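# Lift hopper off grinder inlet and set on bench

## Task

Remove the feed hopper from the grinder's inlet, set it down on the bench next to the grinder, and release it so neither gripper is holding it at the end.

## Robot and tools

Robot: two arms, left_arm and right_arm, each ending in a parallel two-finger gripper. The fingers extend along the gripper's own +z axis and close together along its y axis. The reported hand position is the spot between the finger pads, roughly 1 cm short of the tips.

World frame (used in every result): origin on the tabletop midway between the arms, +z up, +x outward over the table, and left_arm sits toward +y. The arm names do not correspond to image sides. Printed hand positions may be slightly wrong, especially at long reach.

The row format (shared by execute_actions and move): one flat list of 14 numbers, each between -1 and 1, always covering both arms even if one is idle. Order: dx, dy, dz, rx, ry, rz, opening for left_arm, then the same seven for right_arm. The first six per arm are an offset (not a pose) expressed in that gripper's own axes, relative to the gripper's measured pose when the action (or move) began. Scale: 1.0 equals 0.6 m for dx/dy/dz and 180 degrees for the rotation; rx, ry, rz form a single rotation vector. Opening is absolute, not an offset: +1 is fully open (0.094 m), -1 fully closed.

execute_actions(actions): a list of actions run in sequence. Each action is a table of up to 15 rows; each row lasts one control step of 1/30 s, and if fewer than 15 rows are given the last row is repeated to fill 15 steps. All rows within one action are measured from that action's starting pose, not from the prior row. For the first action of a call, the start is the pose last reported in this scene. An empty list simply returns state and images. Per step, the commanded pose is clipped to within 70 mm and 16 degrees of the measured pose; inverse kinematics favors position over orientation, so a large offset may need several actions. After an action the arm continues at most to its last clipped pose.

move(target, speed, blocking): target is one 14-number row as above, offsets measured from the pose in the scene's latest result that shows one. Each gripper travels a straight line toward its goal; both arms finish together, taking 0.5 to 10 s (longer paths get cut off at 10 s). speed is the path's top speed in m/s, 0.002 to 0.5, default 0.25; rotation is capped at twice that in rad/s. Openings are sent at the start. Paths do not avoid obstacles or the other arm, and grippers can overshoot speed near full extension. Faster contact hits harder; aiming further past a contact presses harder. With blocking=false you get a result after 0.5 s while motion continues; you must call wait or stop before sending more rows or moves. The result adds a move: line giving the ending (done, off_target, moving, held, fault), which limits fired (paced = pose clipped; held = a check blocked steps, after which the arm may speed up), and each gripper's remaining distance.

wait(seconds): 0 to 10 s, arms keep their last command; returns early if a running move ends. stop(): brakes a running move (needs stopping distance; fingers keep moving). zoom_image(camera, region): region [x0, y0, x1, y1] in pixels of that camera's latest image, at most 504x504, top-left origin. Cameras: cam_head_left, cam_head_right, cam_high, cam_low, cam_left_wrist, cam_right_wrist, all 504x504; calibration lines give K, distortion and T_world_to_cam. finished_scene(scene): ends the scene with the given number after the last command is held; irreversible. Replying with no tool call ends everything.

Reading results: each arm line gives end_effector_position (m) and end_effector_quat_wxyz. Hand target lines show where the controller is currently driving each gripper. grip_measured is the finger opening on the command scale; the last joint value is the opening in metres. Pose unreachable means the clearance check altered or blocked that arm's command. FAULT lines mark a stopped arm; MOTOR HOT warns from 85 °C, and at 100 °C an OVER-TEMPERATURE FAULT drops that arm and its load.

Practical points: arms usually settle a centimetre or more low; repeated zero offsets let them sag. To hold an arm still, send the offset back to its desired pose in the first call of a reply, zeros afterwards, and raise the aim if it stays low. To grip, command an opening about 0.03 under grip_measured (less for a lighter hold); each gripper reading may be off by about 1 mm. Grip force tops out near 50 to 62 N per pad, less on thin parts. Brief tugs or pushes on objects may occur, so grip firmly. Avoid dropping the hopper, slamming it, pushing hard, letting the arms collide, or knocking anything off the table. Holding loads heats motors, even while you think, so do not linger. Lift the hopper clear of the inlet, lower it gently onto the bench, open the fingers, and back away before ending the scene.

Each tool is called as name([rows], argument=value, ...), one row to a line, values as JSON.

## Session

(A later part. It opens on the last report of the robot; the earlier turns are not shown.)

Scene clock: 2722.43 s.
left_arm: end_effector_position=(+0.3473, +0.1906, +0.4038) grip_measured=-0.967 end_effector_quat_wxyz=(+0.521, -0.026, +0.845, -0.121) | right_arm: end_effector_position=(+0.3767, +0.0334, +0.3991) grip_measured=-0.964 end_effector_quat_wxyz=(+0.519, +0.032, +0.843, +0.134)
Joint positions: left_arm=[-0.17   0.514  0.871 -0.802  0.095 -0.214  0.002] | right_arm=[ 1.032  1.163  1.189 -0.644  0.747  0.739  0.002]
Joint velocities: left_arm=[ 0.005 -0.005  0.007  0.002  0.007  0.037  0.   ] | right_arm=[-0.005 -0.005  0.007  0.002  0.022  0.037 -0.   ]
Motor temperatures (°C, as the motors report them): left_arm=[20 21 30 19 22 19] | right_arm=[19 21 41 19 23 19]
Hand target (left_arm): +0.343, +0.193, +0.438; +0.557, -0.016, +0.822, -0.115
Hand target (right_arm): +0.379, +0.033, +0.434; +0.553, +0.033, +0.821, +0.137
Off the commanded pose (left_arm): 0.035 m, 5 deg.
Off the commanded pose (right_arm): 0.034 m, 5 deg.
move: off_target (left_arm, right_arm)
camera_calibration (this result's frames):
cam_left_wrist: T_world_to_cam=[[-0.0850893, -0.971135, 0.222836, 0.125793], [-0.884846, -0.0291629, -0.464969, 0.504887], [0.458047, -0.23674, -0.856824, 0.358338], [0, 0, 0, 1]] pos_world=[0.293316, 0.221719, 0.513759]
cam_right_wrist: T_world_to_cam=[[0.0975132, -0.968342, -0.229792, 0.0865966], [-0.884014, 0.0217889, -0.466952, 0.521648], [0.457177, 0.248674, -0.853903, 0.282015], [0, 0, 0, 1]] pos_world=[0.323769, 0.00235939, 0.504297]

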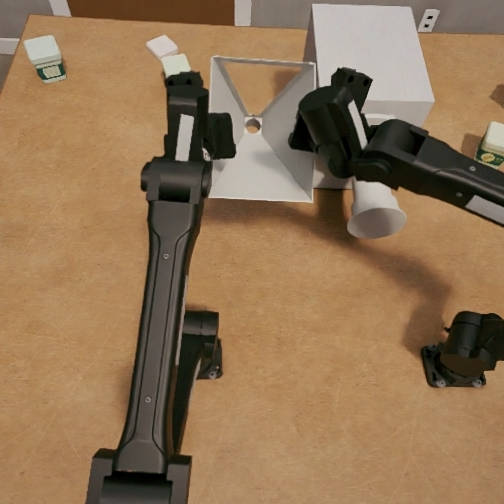

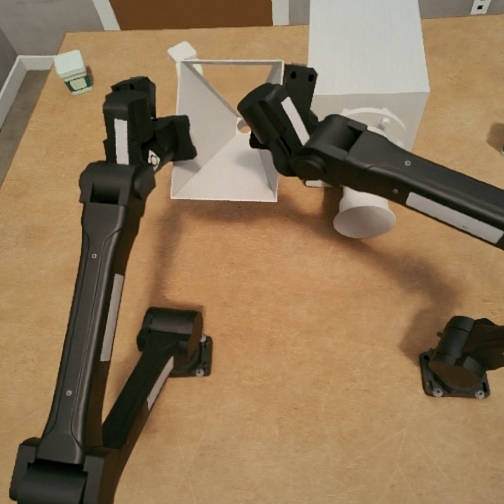

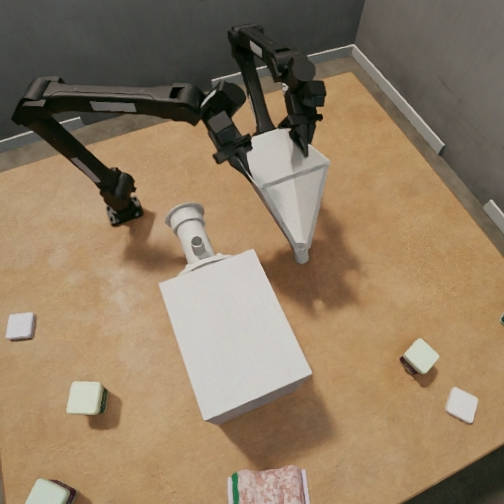

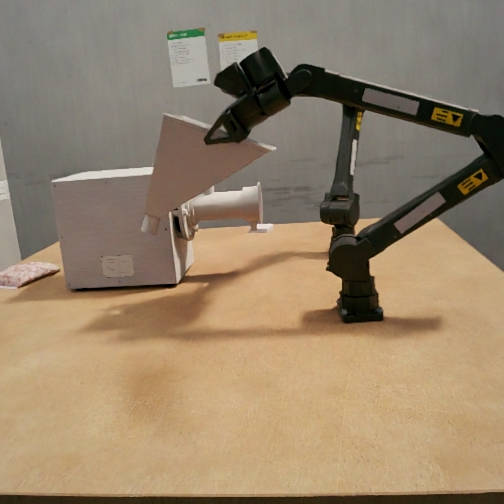

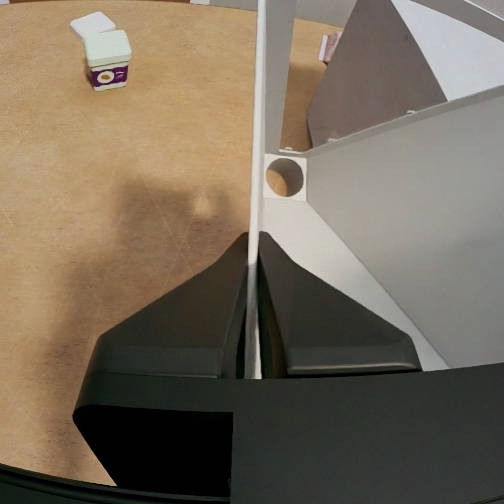

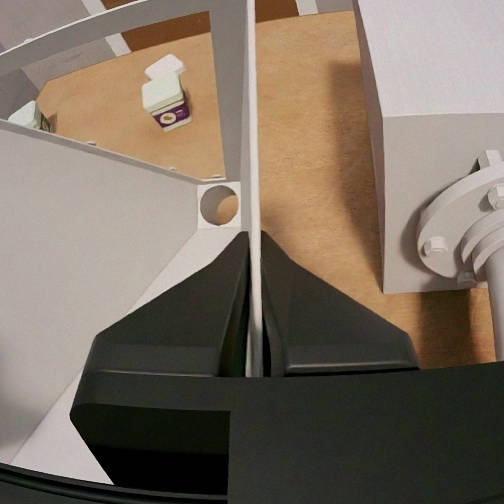

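move(target=[0.1561,0.0543,0.1474,0.0246,-0.14,0.0256,-1,0.1385,-0.0554,0.1374,-0.0279,-0.1389,-0.0278,-1], speed=0.12)

Scene clock: 2751.93 s.
left_arm: end_effector_position=(+0.3822, +0.1890, +0.2393) grip_measured=-0.968 end_effector_quat_wxyz=(+0.662, -0.010, +0.737, -0.139) | right_arm: end_effector_position=(+0.4059, +0.0348, +0.2458) grip_measured=-0.967 end_effector_quat_wxyz=(+0.668, -0.006, +0.731, +0.139)
Joint positions: left_arm=[-0.155  0.551  0.214  0.251  0.116 -0.21   0.002] | right_arm=[0.999 1.385 0.672 0.613 0.814 0.271 0.002]
Joint velocities: left_arm=[-0.005  0.005 -0.007  0.017 -0.037 -0.037 -0.001] | right_arm=[-0.005 -0.005  0.012  0.012 -0.051 -0.051  0.   ]
Motor temperatures (°C, as the motors report them): left_arm=[20 21 32 19 21 19] | right_arm=[19 21 42 19 26 19]
Hand target (left_arm): +0.387, +0.192, +0.276; +0.697, +0.003, +0.706, -0.126
Hand target (right_arm): +0.415, +0.035, +0.283; +0.695, +0.002, +0.706, +0.135
Off the commanded pose (left_arm): 0.037 m, 6 deg.
Off the commanded pose (right_arm): 0.039 m, 4 deg.
move: off_target (left_arm, right_arm)
camera_calibration (this result's frames):
cam_left_wrist: T_world_to_cam=[[-0.168784, -0.963363, 0.208432, 0.197847], [-0.66657, -0.0442145, -0.74413, 0.445484], [0.726083, -0.264532, -0.634686, 0.0507136], [0, 0, 0, 1]] pos_world=[0.293517, 0.223711, 0.322447]
cam_right_wrist: T_world_to_cam=[[0.195069, -0.966886, -0.164559, -0.00582158], [-0.648143, -0.00115675, -0.761518, 0.453247], [0.73611, 0.255206, -0.626906, -0.0318754], [0, 0, 0, 1]] pos_world=[0.318368, 0.0030303, 0.324215]

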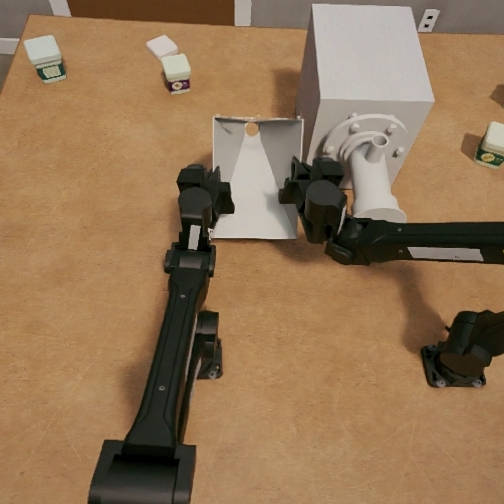

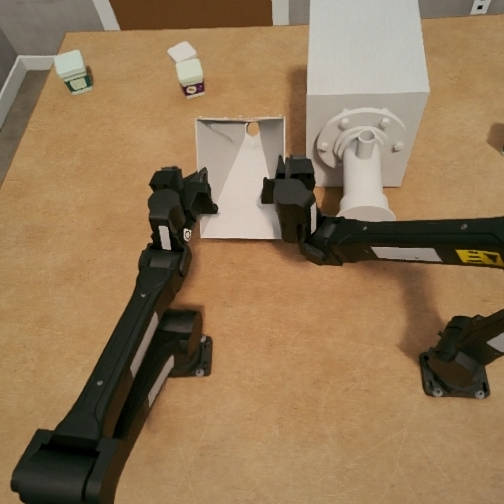

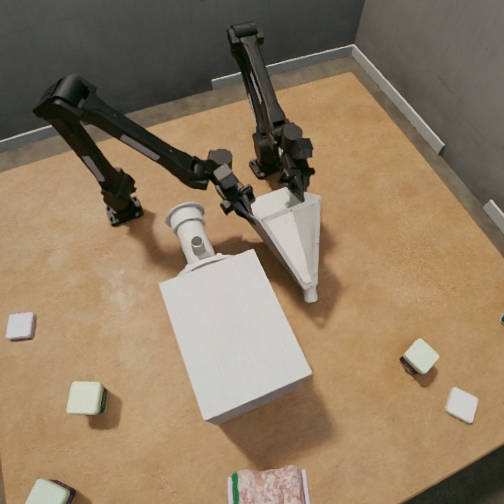

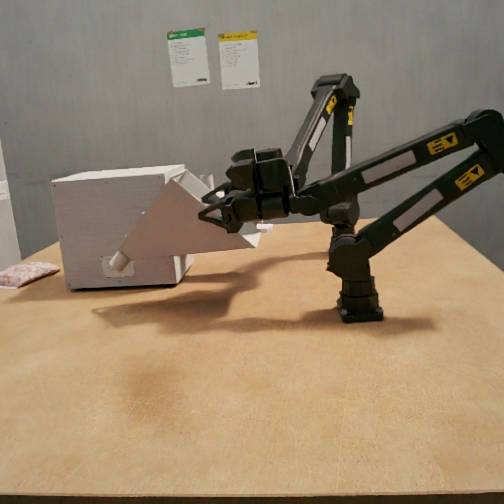

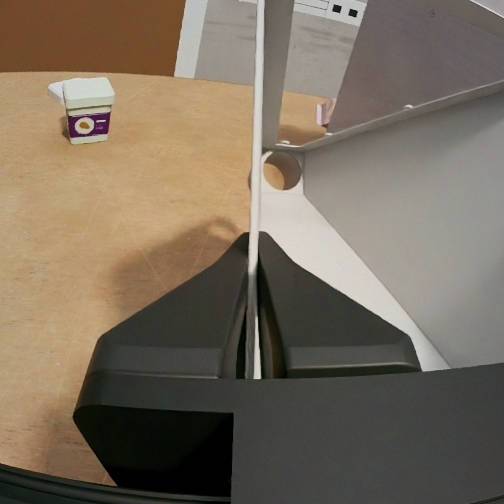

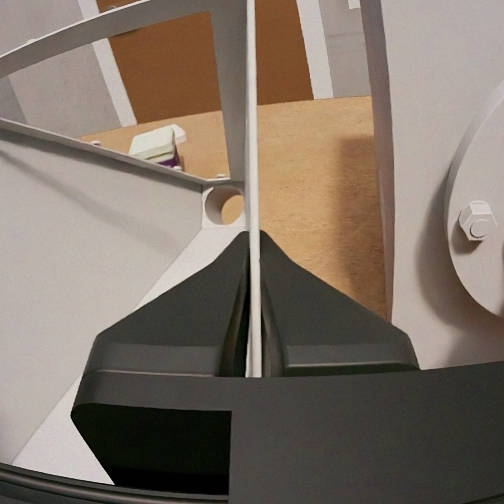

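move(target=[-0.0438,0.1587,0.1888,0.0055,-0.0267,0.0053,-1,0.007,0.0764,0.2382,-0.0042,-0.023,-0.005,-1], speed=0.08)

Scene clock: 2874.20 s.
left_arm: end_effector_position=(+0.4834, +0.2524, +0.1741) grip_measured=-0.971 end_effector_quat_wxyz=(+0.632, -0.024, +0.759, -0.157) | right_arm: end_effector_position=(+0.5073, +0.1000, +0.1851) grip_measured=-0.971 end_effector_quat_wxyz=(+0.654, -0.035, +0.744, +0.134)
Joint positions: left_arm=[ 0.115  1.246  0.349  0.73   0.399 -0.21   0.001] | right_arm=[0.88  1.742 0.928 0.677 0.657 0.241 0.001]
Joint velocities: left_arm=[-0.005 -0.005 -0.012 -0.002 -0.095 -0.007  0.   ] | right_arm=[ 0.005 -0.005 -0.017  0.007  0.007 -0.007 -0.   ]
Motor temperatures (°C, as the motors report them): left_arm=[20 21 34 20 20 19] | right_arm=[19 22 41 20 21 20]
Hand target (left_arm): +0.506, +0.262, +0.237; +0.693, -0.003, +0.708, -0.139
Hand target (right_arm): +0.532, +0.104, +0.242; +0.693, -0.009, +0.707, +0.138
Off the commanded pose (left_arm): 0.068 m, 10 deg.
Off the commanded pose (right_arm): 0.063 m, 7 deg.
move: off_target (left_arm, right_arm)
camera_calibration (this result's frames):
cam_left_wrist: T_world_to_cam=[[-0.161957, -0.952027, 0.259644, 0.274463], [-0.722482, -0.0648228, -0.688344, 0.489812], [0.672153, -0.29907, -0.677324, -0.00521965], [0, 0, 0, 1]] pos_world=[0.40184, 0.291486, 0.262361]
cam_right_wrist: T_world_to_cam=[[0.228882, -0.965612, -0.123311, 0.00249381], [-0.668923, -0.063984, -0.740573, 0.485811], [0.707217, 0.251989, -0.660565, -0.139944], [0, 0, 0, 1]] pos_world=[0.42337, 0.0687566, 0.267644]

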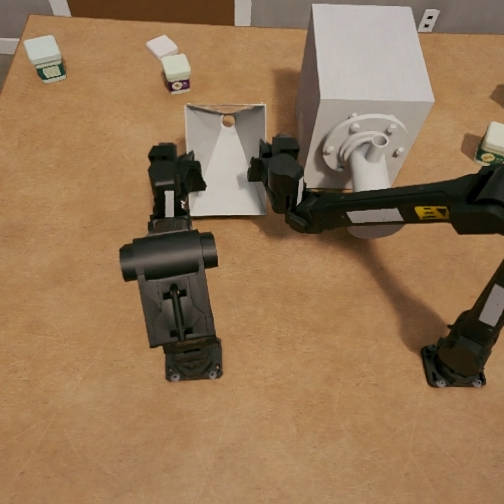

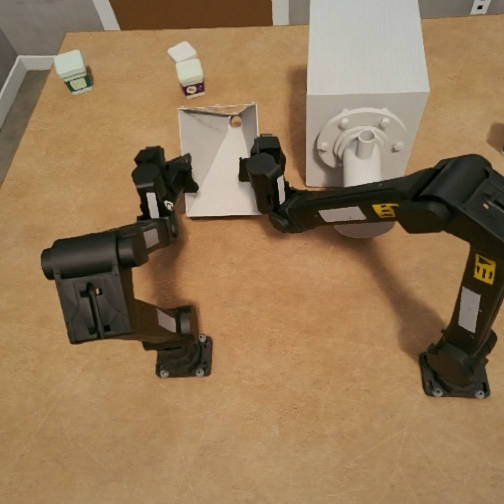

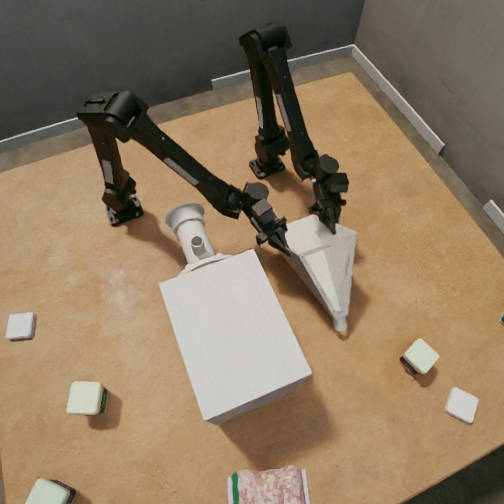

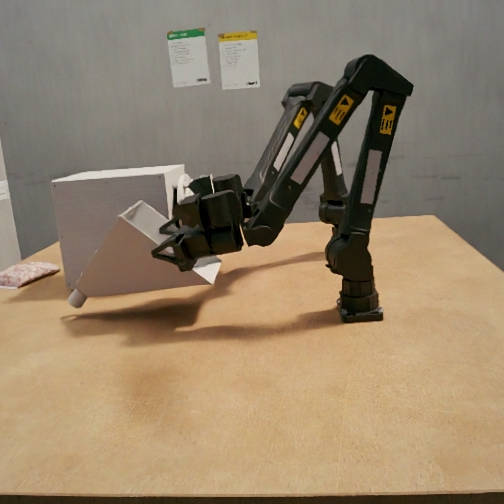

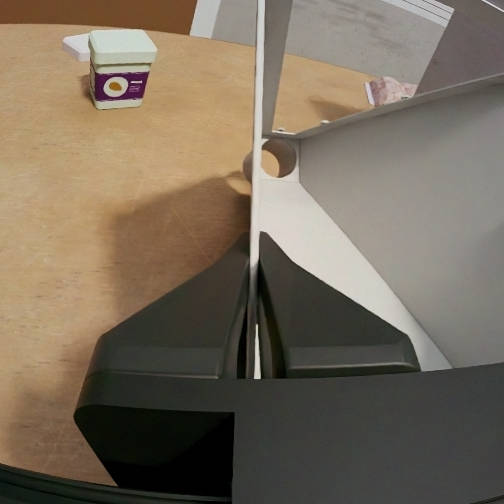

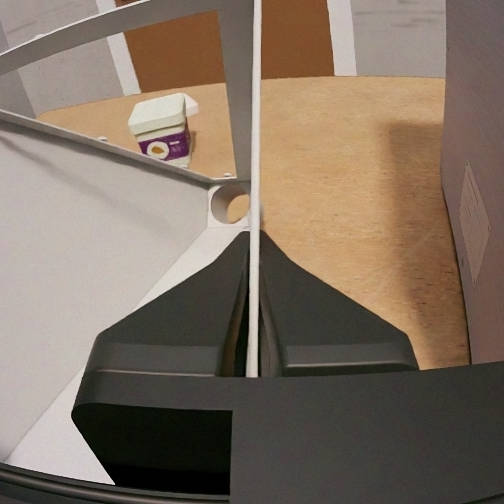

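zoom_image(camera="cam_low", region=[40, 170, 280, 340])

Region (40, 170, 280, 340) of cam_low's 504x504 image, scaled by 2.100, with more detail than that image has; it fills the top 357 rows of this view, and the rest is white.

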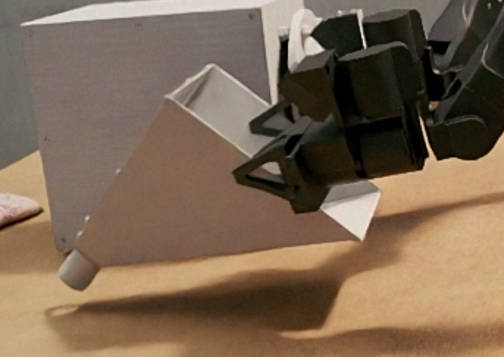

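execute_actions([
  [[-0.0798,0.0028,0.0226,0.0084,-0.0587,0.025,-1,-0.0657,0.0064,0.035,0.0053,-0.0469,0.0071,-1]],
])

Scene clock: 2960.97 s.
left_arm: end_effector_position=(+0.4917, +0.2535, +0.1684) grip_measured=-0.971 end_effector_quat_wxyz=(+0.654, -0.014, +0.741, -0.155) | right_arm: end_effector_position=(+0.5132, +0.1009, +0.1779) grip_measured=-0.971 end_effector_quat_wxyz=(+0.673, -0.026, +0.726, +0.138)
Joint positions: left_arm=[ 0.116  1.349  0.347  0.896  0.405 -0.209  0.001] | right_arm=[0.875 1.797 0.929 0.798 0.667 0.211 0.001]
Joint velocities: left_arm=[-0.015 -0.005 -0.022  0.012 -0.007  0.007 -0.   ] | right_arm=[-0.005  0.015  0.002  0.002 -0.022 -0.037 -0.001]
Motor temperatures (°C, as the motors report them): left_arm=[20 21 34 20 20 19] | right_arm=[19 23 45 20 22 20]
Hand target (left_arm): +0.504, +0.261, +0.217; +0.704, +0.001, +0.696, -0.140
Hand target (right_arm): +0.530, +0.101, +0.222; +0.705, -0.010, +0.696, +0.136
Off the commanded pose (left_arm): 0.052 m, 8 deg.
Off the commanded pose (right_arm): 0.048 m, 5 deg.
camera_calibration (this result's frames):
cam_left_wrist: T_world_to_cam=[[-0.18112, -0.954041, 0.23875, 0.291793], [-0.680617, -0.0536403, -0.730673, 0.475656], [0.709899, -0.294836, -0.639621, -0.0403223], [0, 0, 0, 1]] pos_world=[0.405213, 0.292008, 0.252093]
cam_right_wrist: T_world_to_cam=[[0.224085, -0.965121, -0.135375, 0.00563339], [-0.631867, -0.0381227, -0.774139, 0.468848], [0.741977, 0.259012, -0.618371, -0.175186], [0, 0, 0, 1]] pos_world=[0.424971, 0.0686859, 0.255387]

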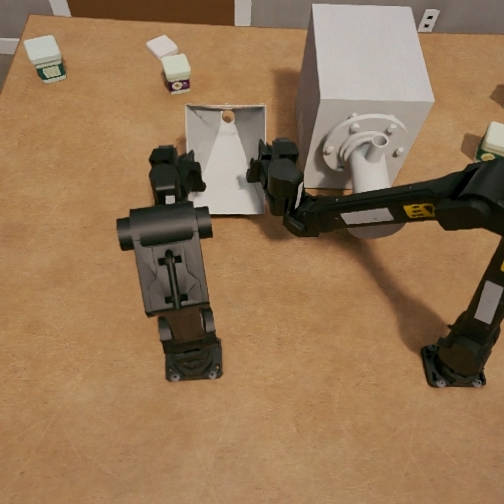

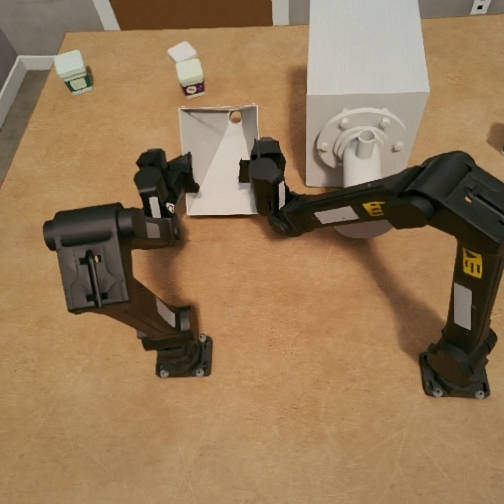

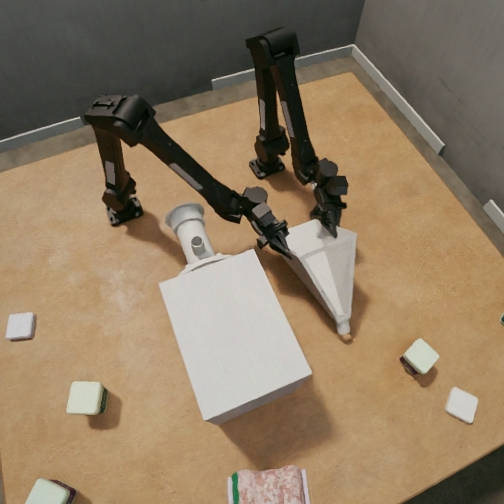

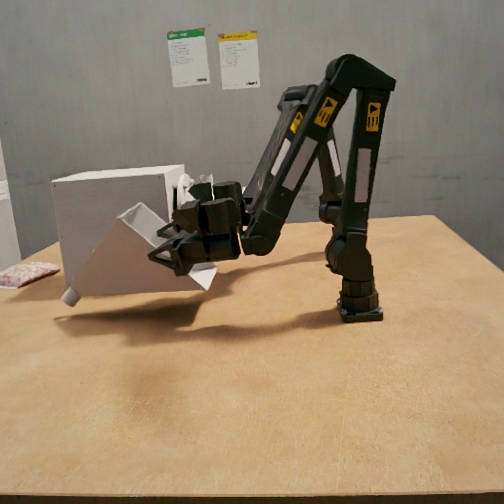

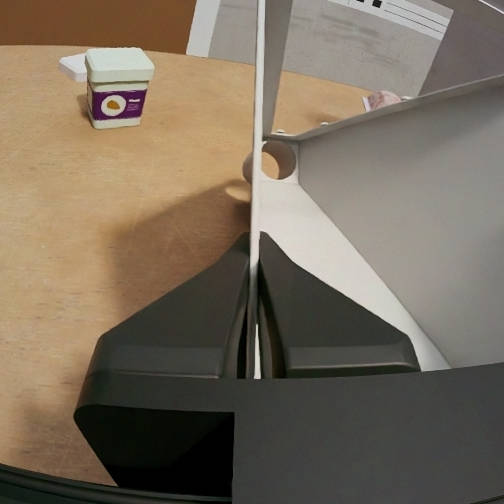

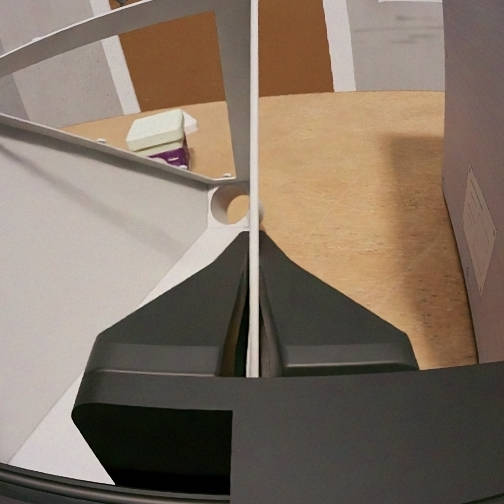

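zoom_image(camera="cam_low", region=[40, 170, 280, 340])

Region (40, 170, 280, 340) of cam_low's 504x504 image, scaled by 2.100, with more detail than that image has; it fills the top 357 rows of this view, and the rest is white.

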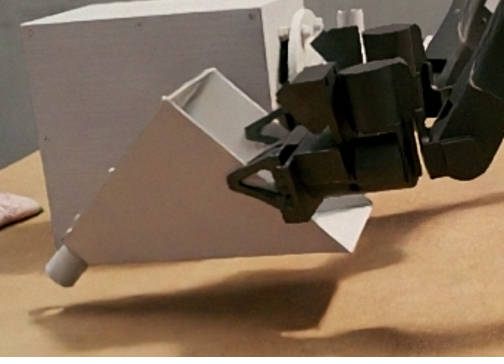

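execute_actions([
  [[-0.0433,0.0049,0.0046,0.0087,-0.0622,0.0223,-1,-0.033,0.0008,0.0176,0.002,-0.0504,-0.0016,-1]],
])

Scene clock: 3017.23 s.
left_arm: end_effector_position=(+0.4922, +0.2548, +0.1505) grip_measured=-0.972 end_effector_quat_wxyz=(+0.684, -0.004, +0.714, -0.150) | right_arm: end_effector_position=(+0.5144, +0.1021, +0.1603) grip_measured=-0.971 end_effector_quat_wxyz=(+0.702, -0.022, +0.698, +0.143)
Joint positions: left_arm=[ 0.12   1.525  0.323  1.181  0.408 -0.212  0.001] | right_arm=[0.876 1.891 0.922 1.002 0.673 0.149 0.001]
Joint velocities: left_arm=[ 0.005 -0.005  0.002  0.022 -0.051  0.022 -0.002] | right_arm=[ 0.005  0.005 -0.002  0.022  0.022 -0.022 -0.003]
Motor temperatures (°C, as the motors report them): left_arm=[20 21 31 20 20 19] | right_arm=[19 24 43 20 21 20]
Hand target (left_arm): +0.498, +0.261, +0.191; +0.728, +0.007, +0.671, -0.141
Hand target (right_arm): +0.524, +0.100, +0.197; +0.728, -0.013, +0.672, +0.135
Off the commanded pose (left_arm): 0.043 m, 7 deg.
Off the commanded pose (right_arm): 0.038 m, 5 deg.
camera_calibration (this result's frames):
cam_left_wrist: T_world_to_cam=[[-0.198748, -0.957204, 0.210379, 0.311166], [-0.618037, -0.044185, -0.784906, 0.437894], [0.760611, -0.286021, -0.582806, -0.0874848], [0, 0, 0, 1]] pos_world=[0.39902, 0.292175, 0.227256]
cam_right_wrist: T_world_to_cam=[[0.230436, -0.96331, -0.137597, 0.00106035], [-0.569871, -0.0189773, -0.821515, 0.42975], [0.788762, 0.267719, -0.553336, -0.222591], [0, 0, 0, 1]] pos_world=[0.420229, 0.0687689, 0.230024]

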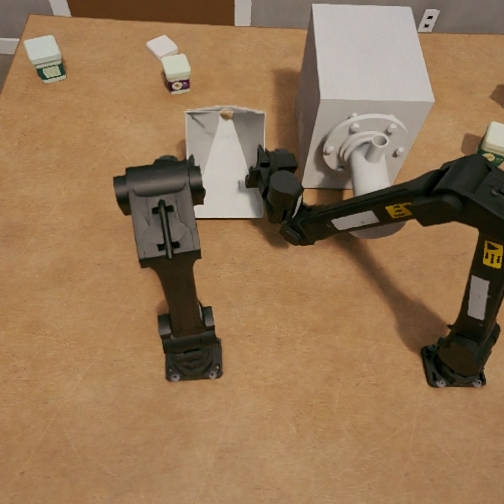

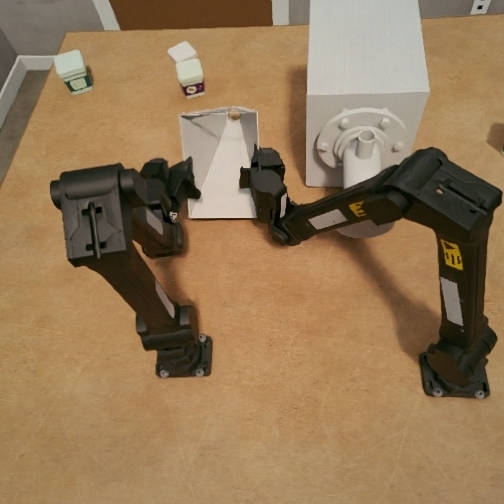

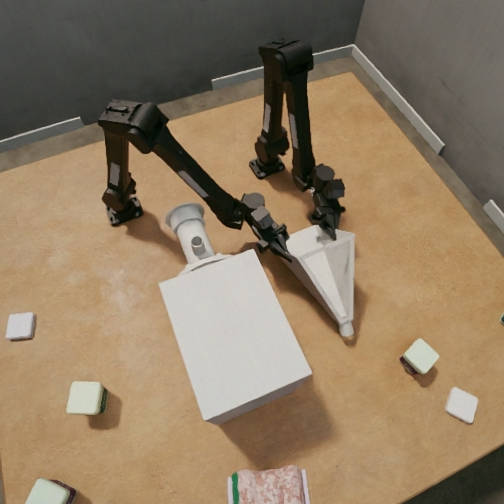

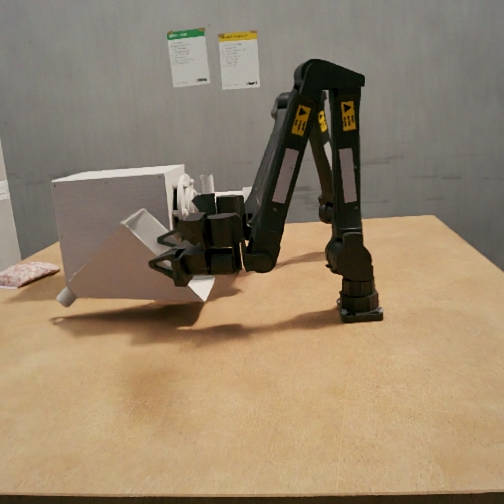

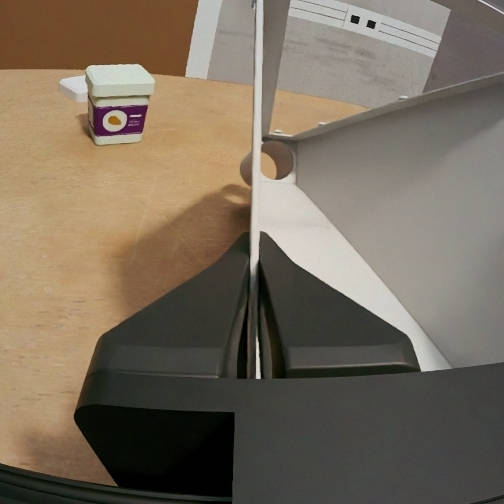

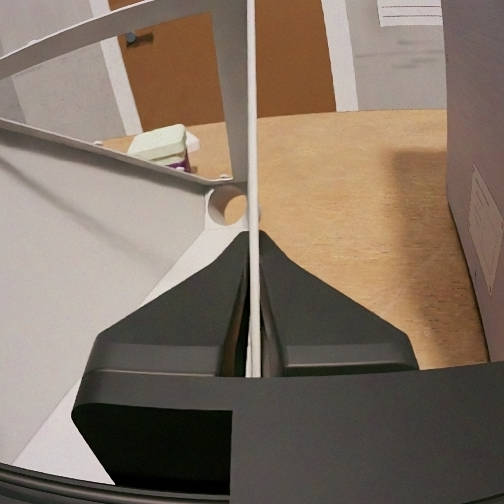

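zoom_image(camera="cam_low", region=[40, 170, 280, 340])

Region (40, 170, 280, 340) of cam_low's 504x504 image, scaled by 2.100, with more detail than that image has; it fills the top 357 rows of this view, and the rest is white.

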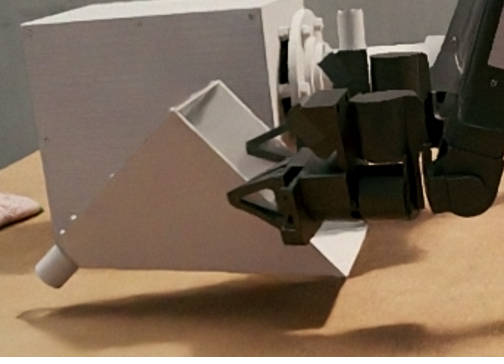

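execute_actions([
  [[-0.0323,0.003,-0.0031,0.0094,-0.0589,0.0175,-1,-0.0249,-0.0006,0.0056,0.0017,-0.0452,-0.0071,-1]],
])

zoom_image(camera="cam_low", region=[40, 170, 280, 340])

Scene clock: 3039.27 s.
left_arm: end_effector_position=(+0.4891, +0.2546, +0.1308) grip_measured=-0.972 end_effector_quat_wxyz=(+0.710, +0.005, +0.688, -0.150) | right_arm: end_effector_position=(+0.5088, +0.1014, +0.1411) grip_measured=-0.971 end_effector_quat_wxyz=(+0.726, -0.026, +0.672, +0.144)
Joint positions: left_arm=[ 0.124  1.724  0.313  1.471  0.416 -0.224  0.001] | right_arm=[0.883 1.98  0.912 1.19  0.676 0.08  0.001]
Joint velocities: left_arm=[ 0.005  0.005 -0.002  0.017  0.037  0.081 -0.001] | right_arm=[-0.015  0.005 -0.002  0.017  0.051  0.007 -0.   ]
Motor temperatures (°C, as the motors report them): left_arm=[20 22 30 20 20 19] | right_arm=[19 24 41 20 21 20]
Hand target (left_arm): +0.491, +0.260, +0.168; +0.750, +0.014, +0.646, -0.141
Hand target (right_arm): +0.517, +0.099, +0.175; +0.750, -0.017, +0.647, +0.134
Off the commanded pose (left_arm): 0.039 m, 7 deg.
Off the commanded pose (right_arm): 0.035 m, 4 deg.
camera_calibration (this result's frames):
cam_left_wrist: T_world_to_cam=[[-0.218262, -0.957267, 0.189741, 0.326747], [-0.556453, -0.0376454, -0.830026, 0.394581], [0.801699, -0.286745, -0.524458, -0.124186], [0, 0, 0, 1]] pos_world=[0.390442, 0.292029, 0.200384]
cam_right_wrist: T_world_to_cam=[[0.239724, -0.962812, -0.124599, -0.00756857], [-0.510783, -0.0159394, -0.859562, 0.385787], [0.825611, 0.2697, -0.495609, -0.255792], [0, 0, 0, 1]] pos_world=[0.410052, 0.0678492, 0.203891]

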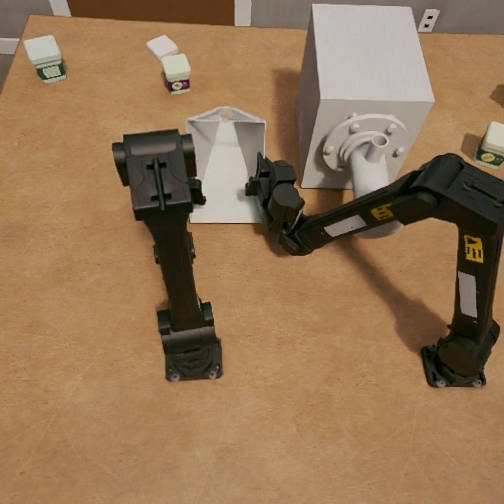

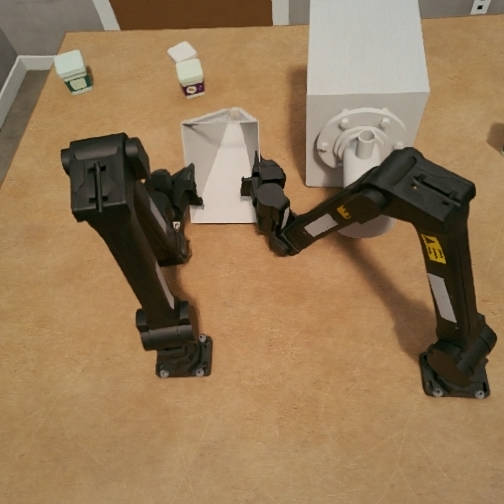

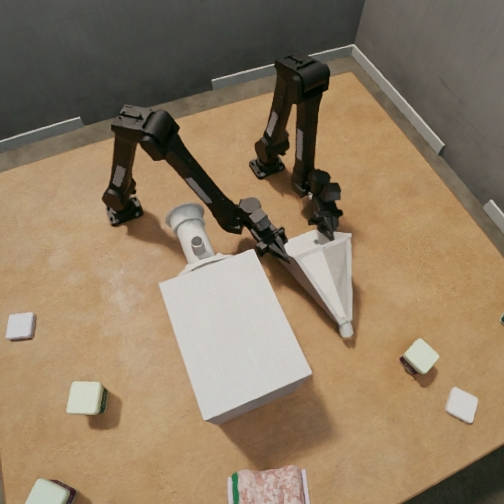

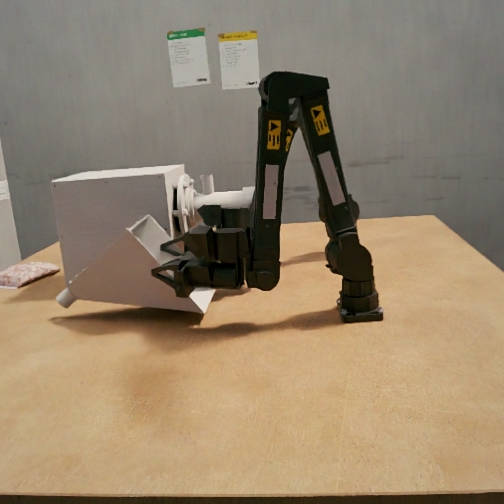

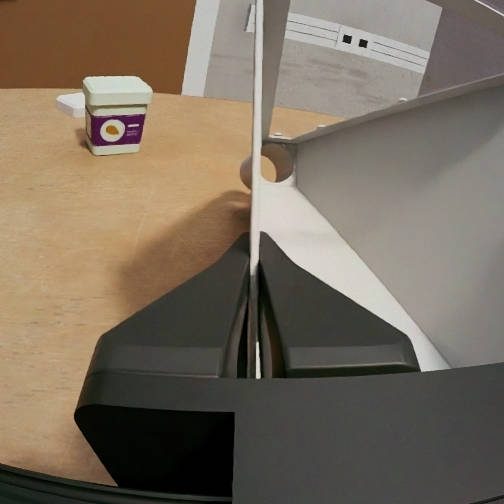

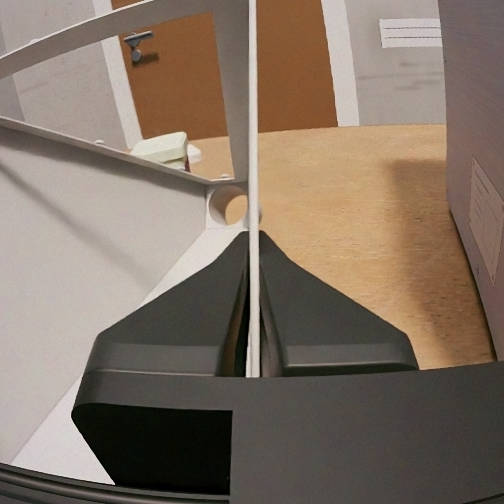

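Region (40, 170, 280, 340) of cam_low's 504x504 image, scaled by 2.100, with more detail than that image has; it fills the top 357 rows of this view, and the rest is white.

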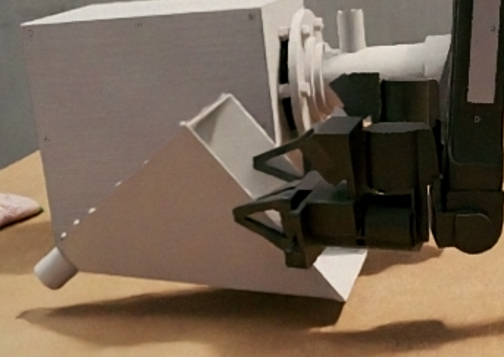

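execute_actions([
  [[-0.038,0.0019,0.0031,0.004,-0.0356,0.012,-1,-0.0309,-0.0023,0.0153,0.0065,-0.0225,-0.0034,-1]],
])

zoom_image(camera="cam_low", region=[40, 170, 280, 340])

Scene clock: 3063.03 s.
left_arm: end_effector_position=(+0.4886, +0.2545, +0.1237) grip_measured=-0.972 end_effector_quat_wxyz=(+0.709, +0.005, +0.689, -0.150) | right_arm: end_effector_position=(+0.5082, +0.1012, +0.1346) grip_measured=-0.971 end_effector_quat_wxyz=(+0.728, -0.026, +0.670, +0.144)
Joint positions: left_arm=[ 0.124  1.756  0.313  1.497  0.416 -0.224  0.001] | right_arm=[0.884 2.001 0.912 1.219 0.676 0.075 0.001]
Joint velocities: left_arm=[-0.034 -0.005 -0.017  0.012 -0.037  0.007  0.001] | right_arm=[-0.005 -0.005  0.012  0.002  0.022 -0.095 -0.   ]
Motor temperatures (°C, as the motors report them): left_arm=[20 22 28 20 20 19] | right_arm=[19 24 39 20 21 20]
Hand target (left_arm): +0.490, +0.259, +0.153; +0.742, +0.015, +0.656, -0.139
Hand target (right_arm): +0.516, +0.098, +0.160; +0.749, -0.016, +0.649, +0.134
Off the commanded pose (left_arm): 0.030 m, 7 deg.
Off the commanded pose (right_arm): 0.027 m, 4 deg.
joint sent to its limit (left arm) — the command would take joint 4 (wrist pitch) past its upper limit, so that joint was sent only as far as its limit.
camera_calibration (this result's frames):
cam_left_wrist: T_world_to_cam=[[-0.217336, -0.957078, 0.191748, 0.327147], [-0.56048, -0.0384666, -0.827274, 0.390345], [0.799142, -0.287267, -0.528063, -0.12571], [0, 0, 0, 1]] pos_world=[0.390341, 0.292008, 0.19381]
cam_right_wrist: T_world_to_cam=[[0.240323, -0.96275, -0.123923, -0.00879007], [-0.505469, -0.0151298, -0.862712, 0.377474], [0.828701, 0.269969, -0.490277, -0.26074], [0, 0, 0, 1]] pos_world=[0.408989, 0.06764, 0.196727]

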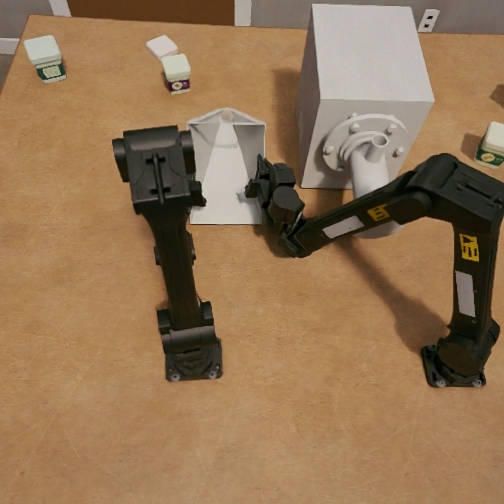

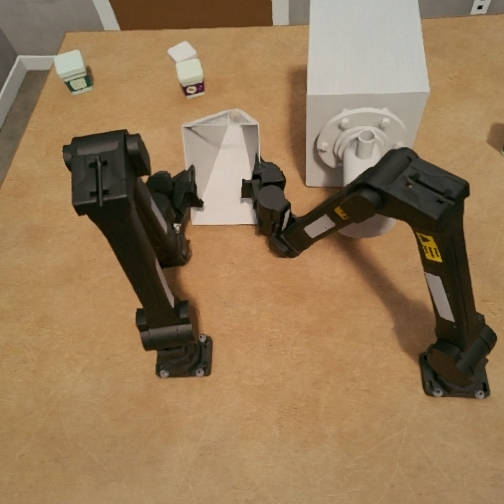

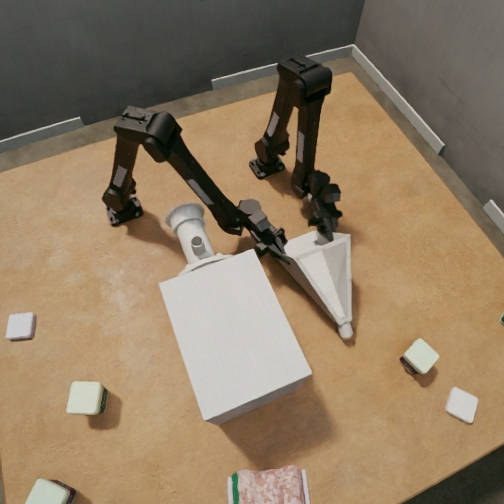

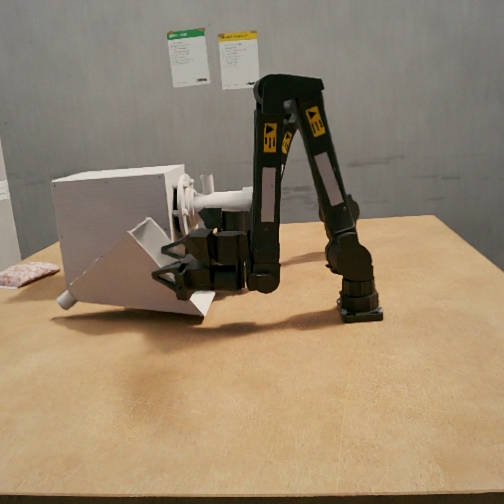

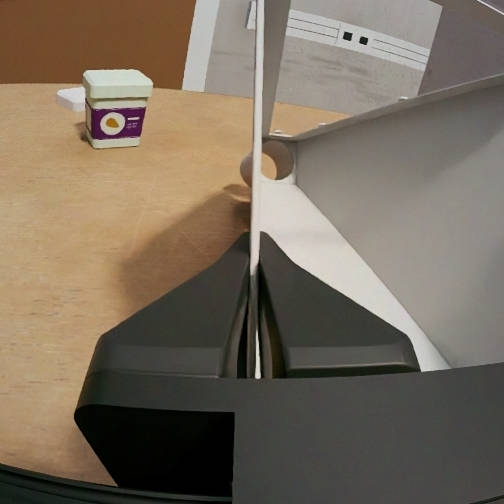

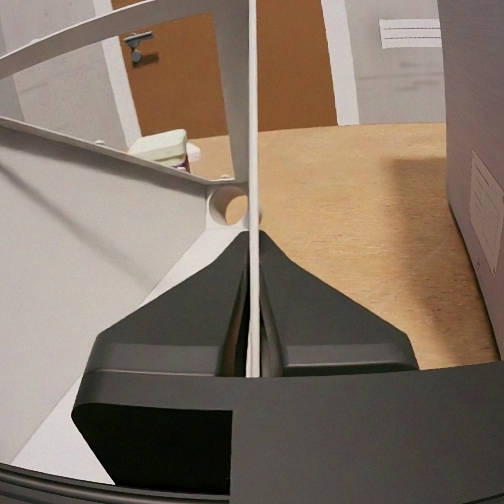

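Region (40, 170, 280, 340) of cam_low's 504x504 image, scaled by 2.100, with more detail than that image has; it fills the top 357 rows of this view, and the rest is white.

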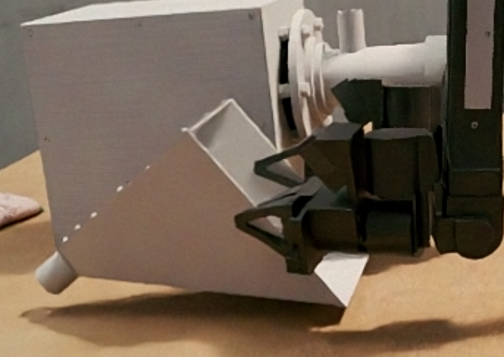

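execute_actions([
  [[-0.0281,0.0023,0.0021,0.004,-0.033,0.012,-1,-0.0205,-0.0051,0.0133,0.006,-0.021,-0.003,-1]],
])

zoom_image(camera="cam_low", region=[40, 170, 280, 340])

Scene clock: 3079.73 s.
left_arm: end_effector_position=(+0.4881, +0.2538, +0.1134) grip_measured=-0.972 end_effector_quat_wxyz=(+0.702, +0.008, +0.696, -0.148) | right_arm: end_effector_position=(+0.5076, +0.1004, +0.1230) grip_measured=-0.971 end_effector_quat_wxyz=(+0.728, -0.024, +0.669, +0.147)
Joint positions: left_arm=[ 0.124  1.785  0.313  1.505  0.419 -0.209  0.001] | right_arm=[0.884 2.032 0.912 1.254 0.676 0.079 0.001]
Joint velocities: left_arm=[ 0.005 -0.024  0.002 -0.007  0.007 -0.066  0.   ] | right_arm=[-0.015 -0.015  0.007 -0.007  0.007  0.022  0.   ]
Motor temperatures (°C, as the motors report them): left_arm=[20 22 28 20 20 19] | right_arm=[19 24 39 20 21 20]
Hand target (left_arm): +0.490, +0.258, +0.140; +0.732, +0.016, +0.666, -0.139
Hand target (right_arm): +0.516, +0.097, +0.147; +0.749, -0.017, +0.648, +0.135
Off the commanded pose (left_arm): 0.027 m, 7 deg.
Off the commanded pose (right_arm): 0.026 m, 4 deg.
joint sent to its limit (left arm) — the command would take joint 4 (wrist pitch) past its upper limit, so that joint was sent only as far as its limit.
camera_calibration (this result's frames):
cam_left_wrist: T_world_to_cam=[[-0.216696, -0.958352, 0.186021, 0.329043], [-0.575253, -0.0286034, -0.817475, 0.385026], [0.78875, -0.284153, -0.545097, -0.124726], [0, 0, 0, 1]] pos_world=[0.391168, 0.290911, 0.185553]
cam_right_wrist: T_world_to_cam=[[0.240935, -0.961689, -0.130788, -0.0104209], [-0.504369, -0.008934, -0.863442, 0.366048], [0.829194, 0.273999, -0.487198, -0.26674], [0, 0, 0, 1]] pos_world=[0.408313, 0.066335, 0.184744]

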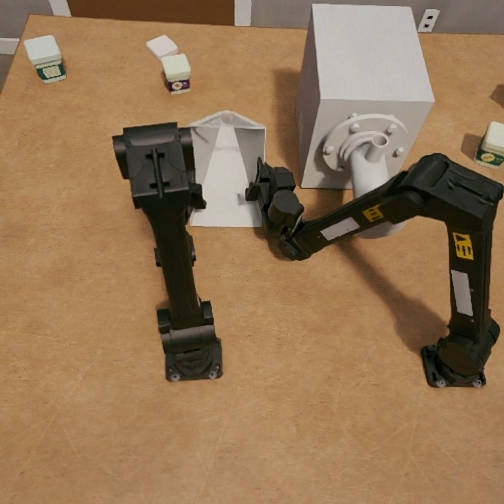

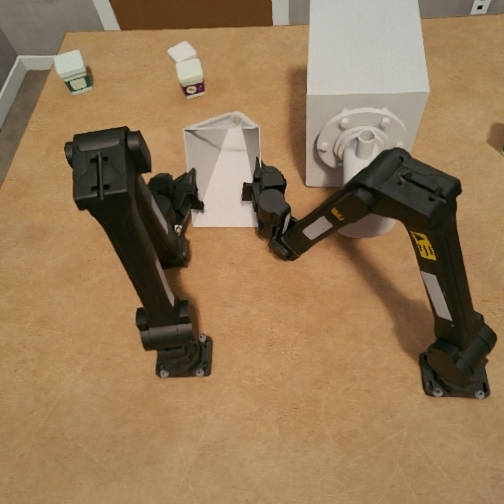

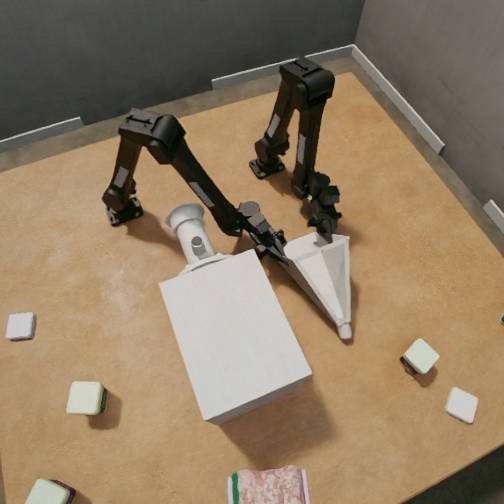

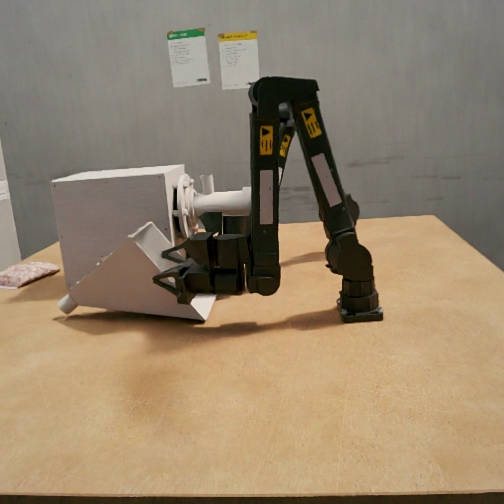

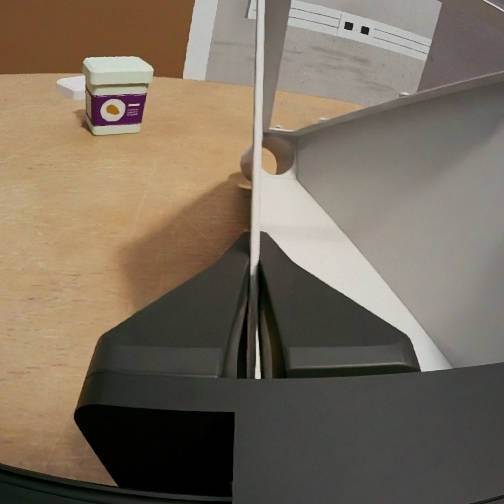

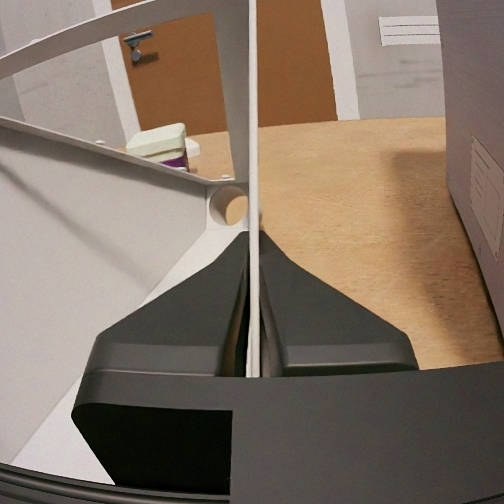

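Region (40, 170, 280, 340) of cam_low's 504x504 image, scaled by 2.100, with more detail than that image has; it fills the top 357 rows of this view, and the rest is white.

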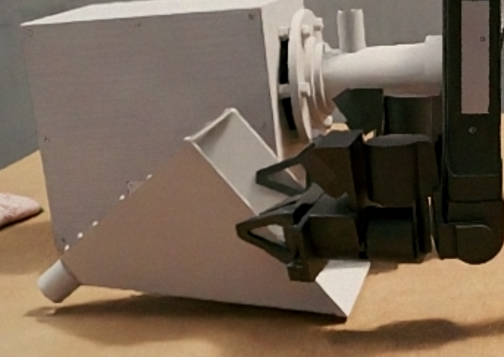

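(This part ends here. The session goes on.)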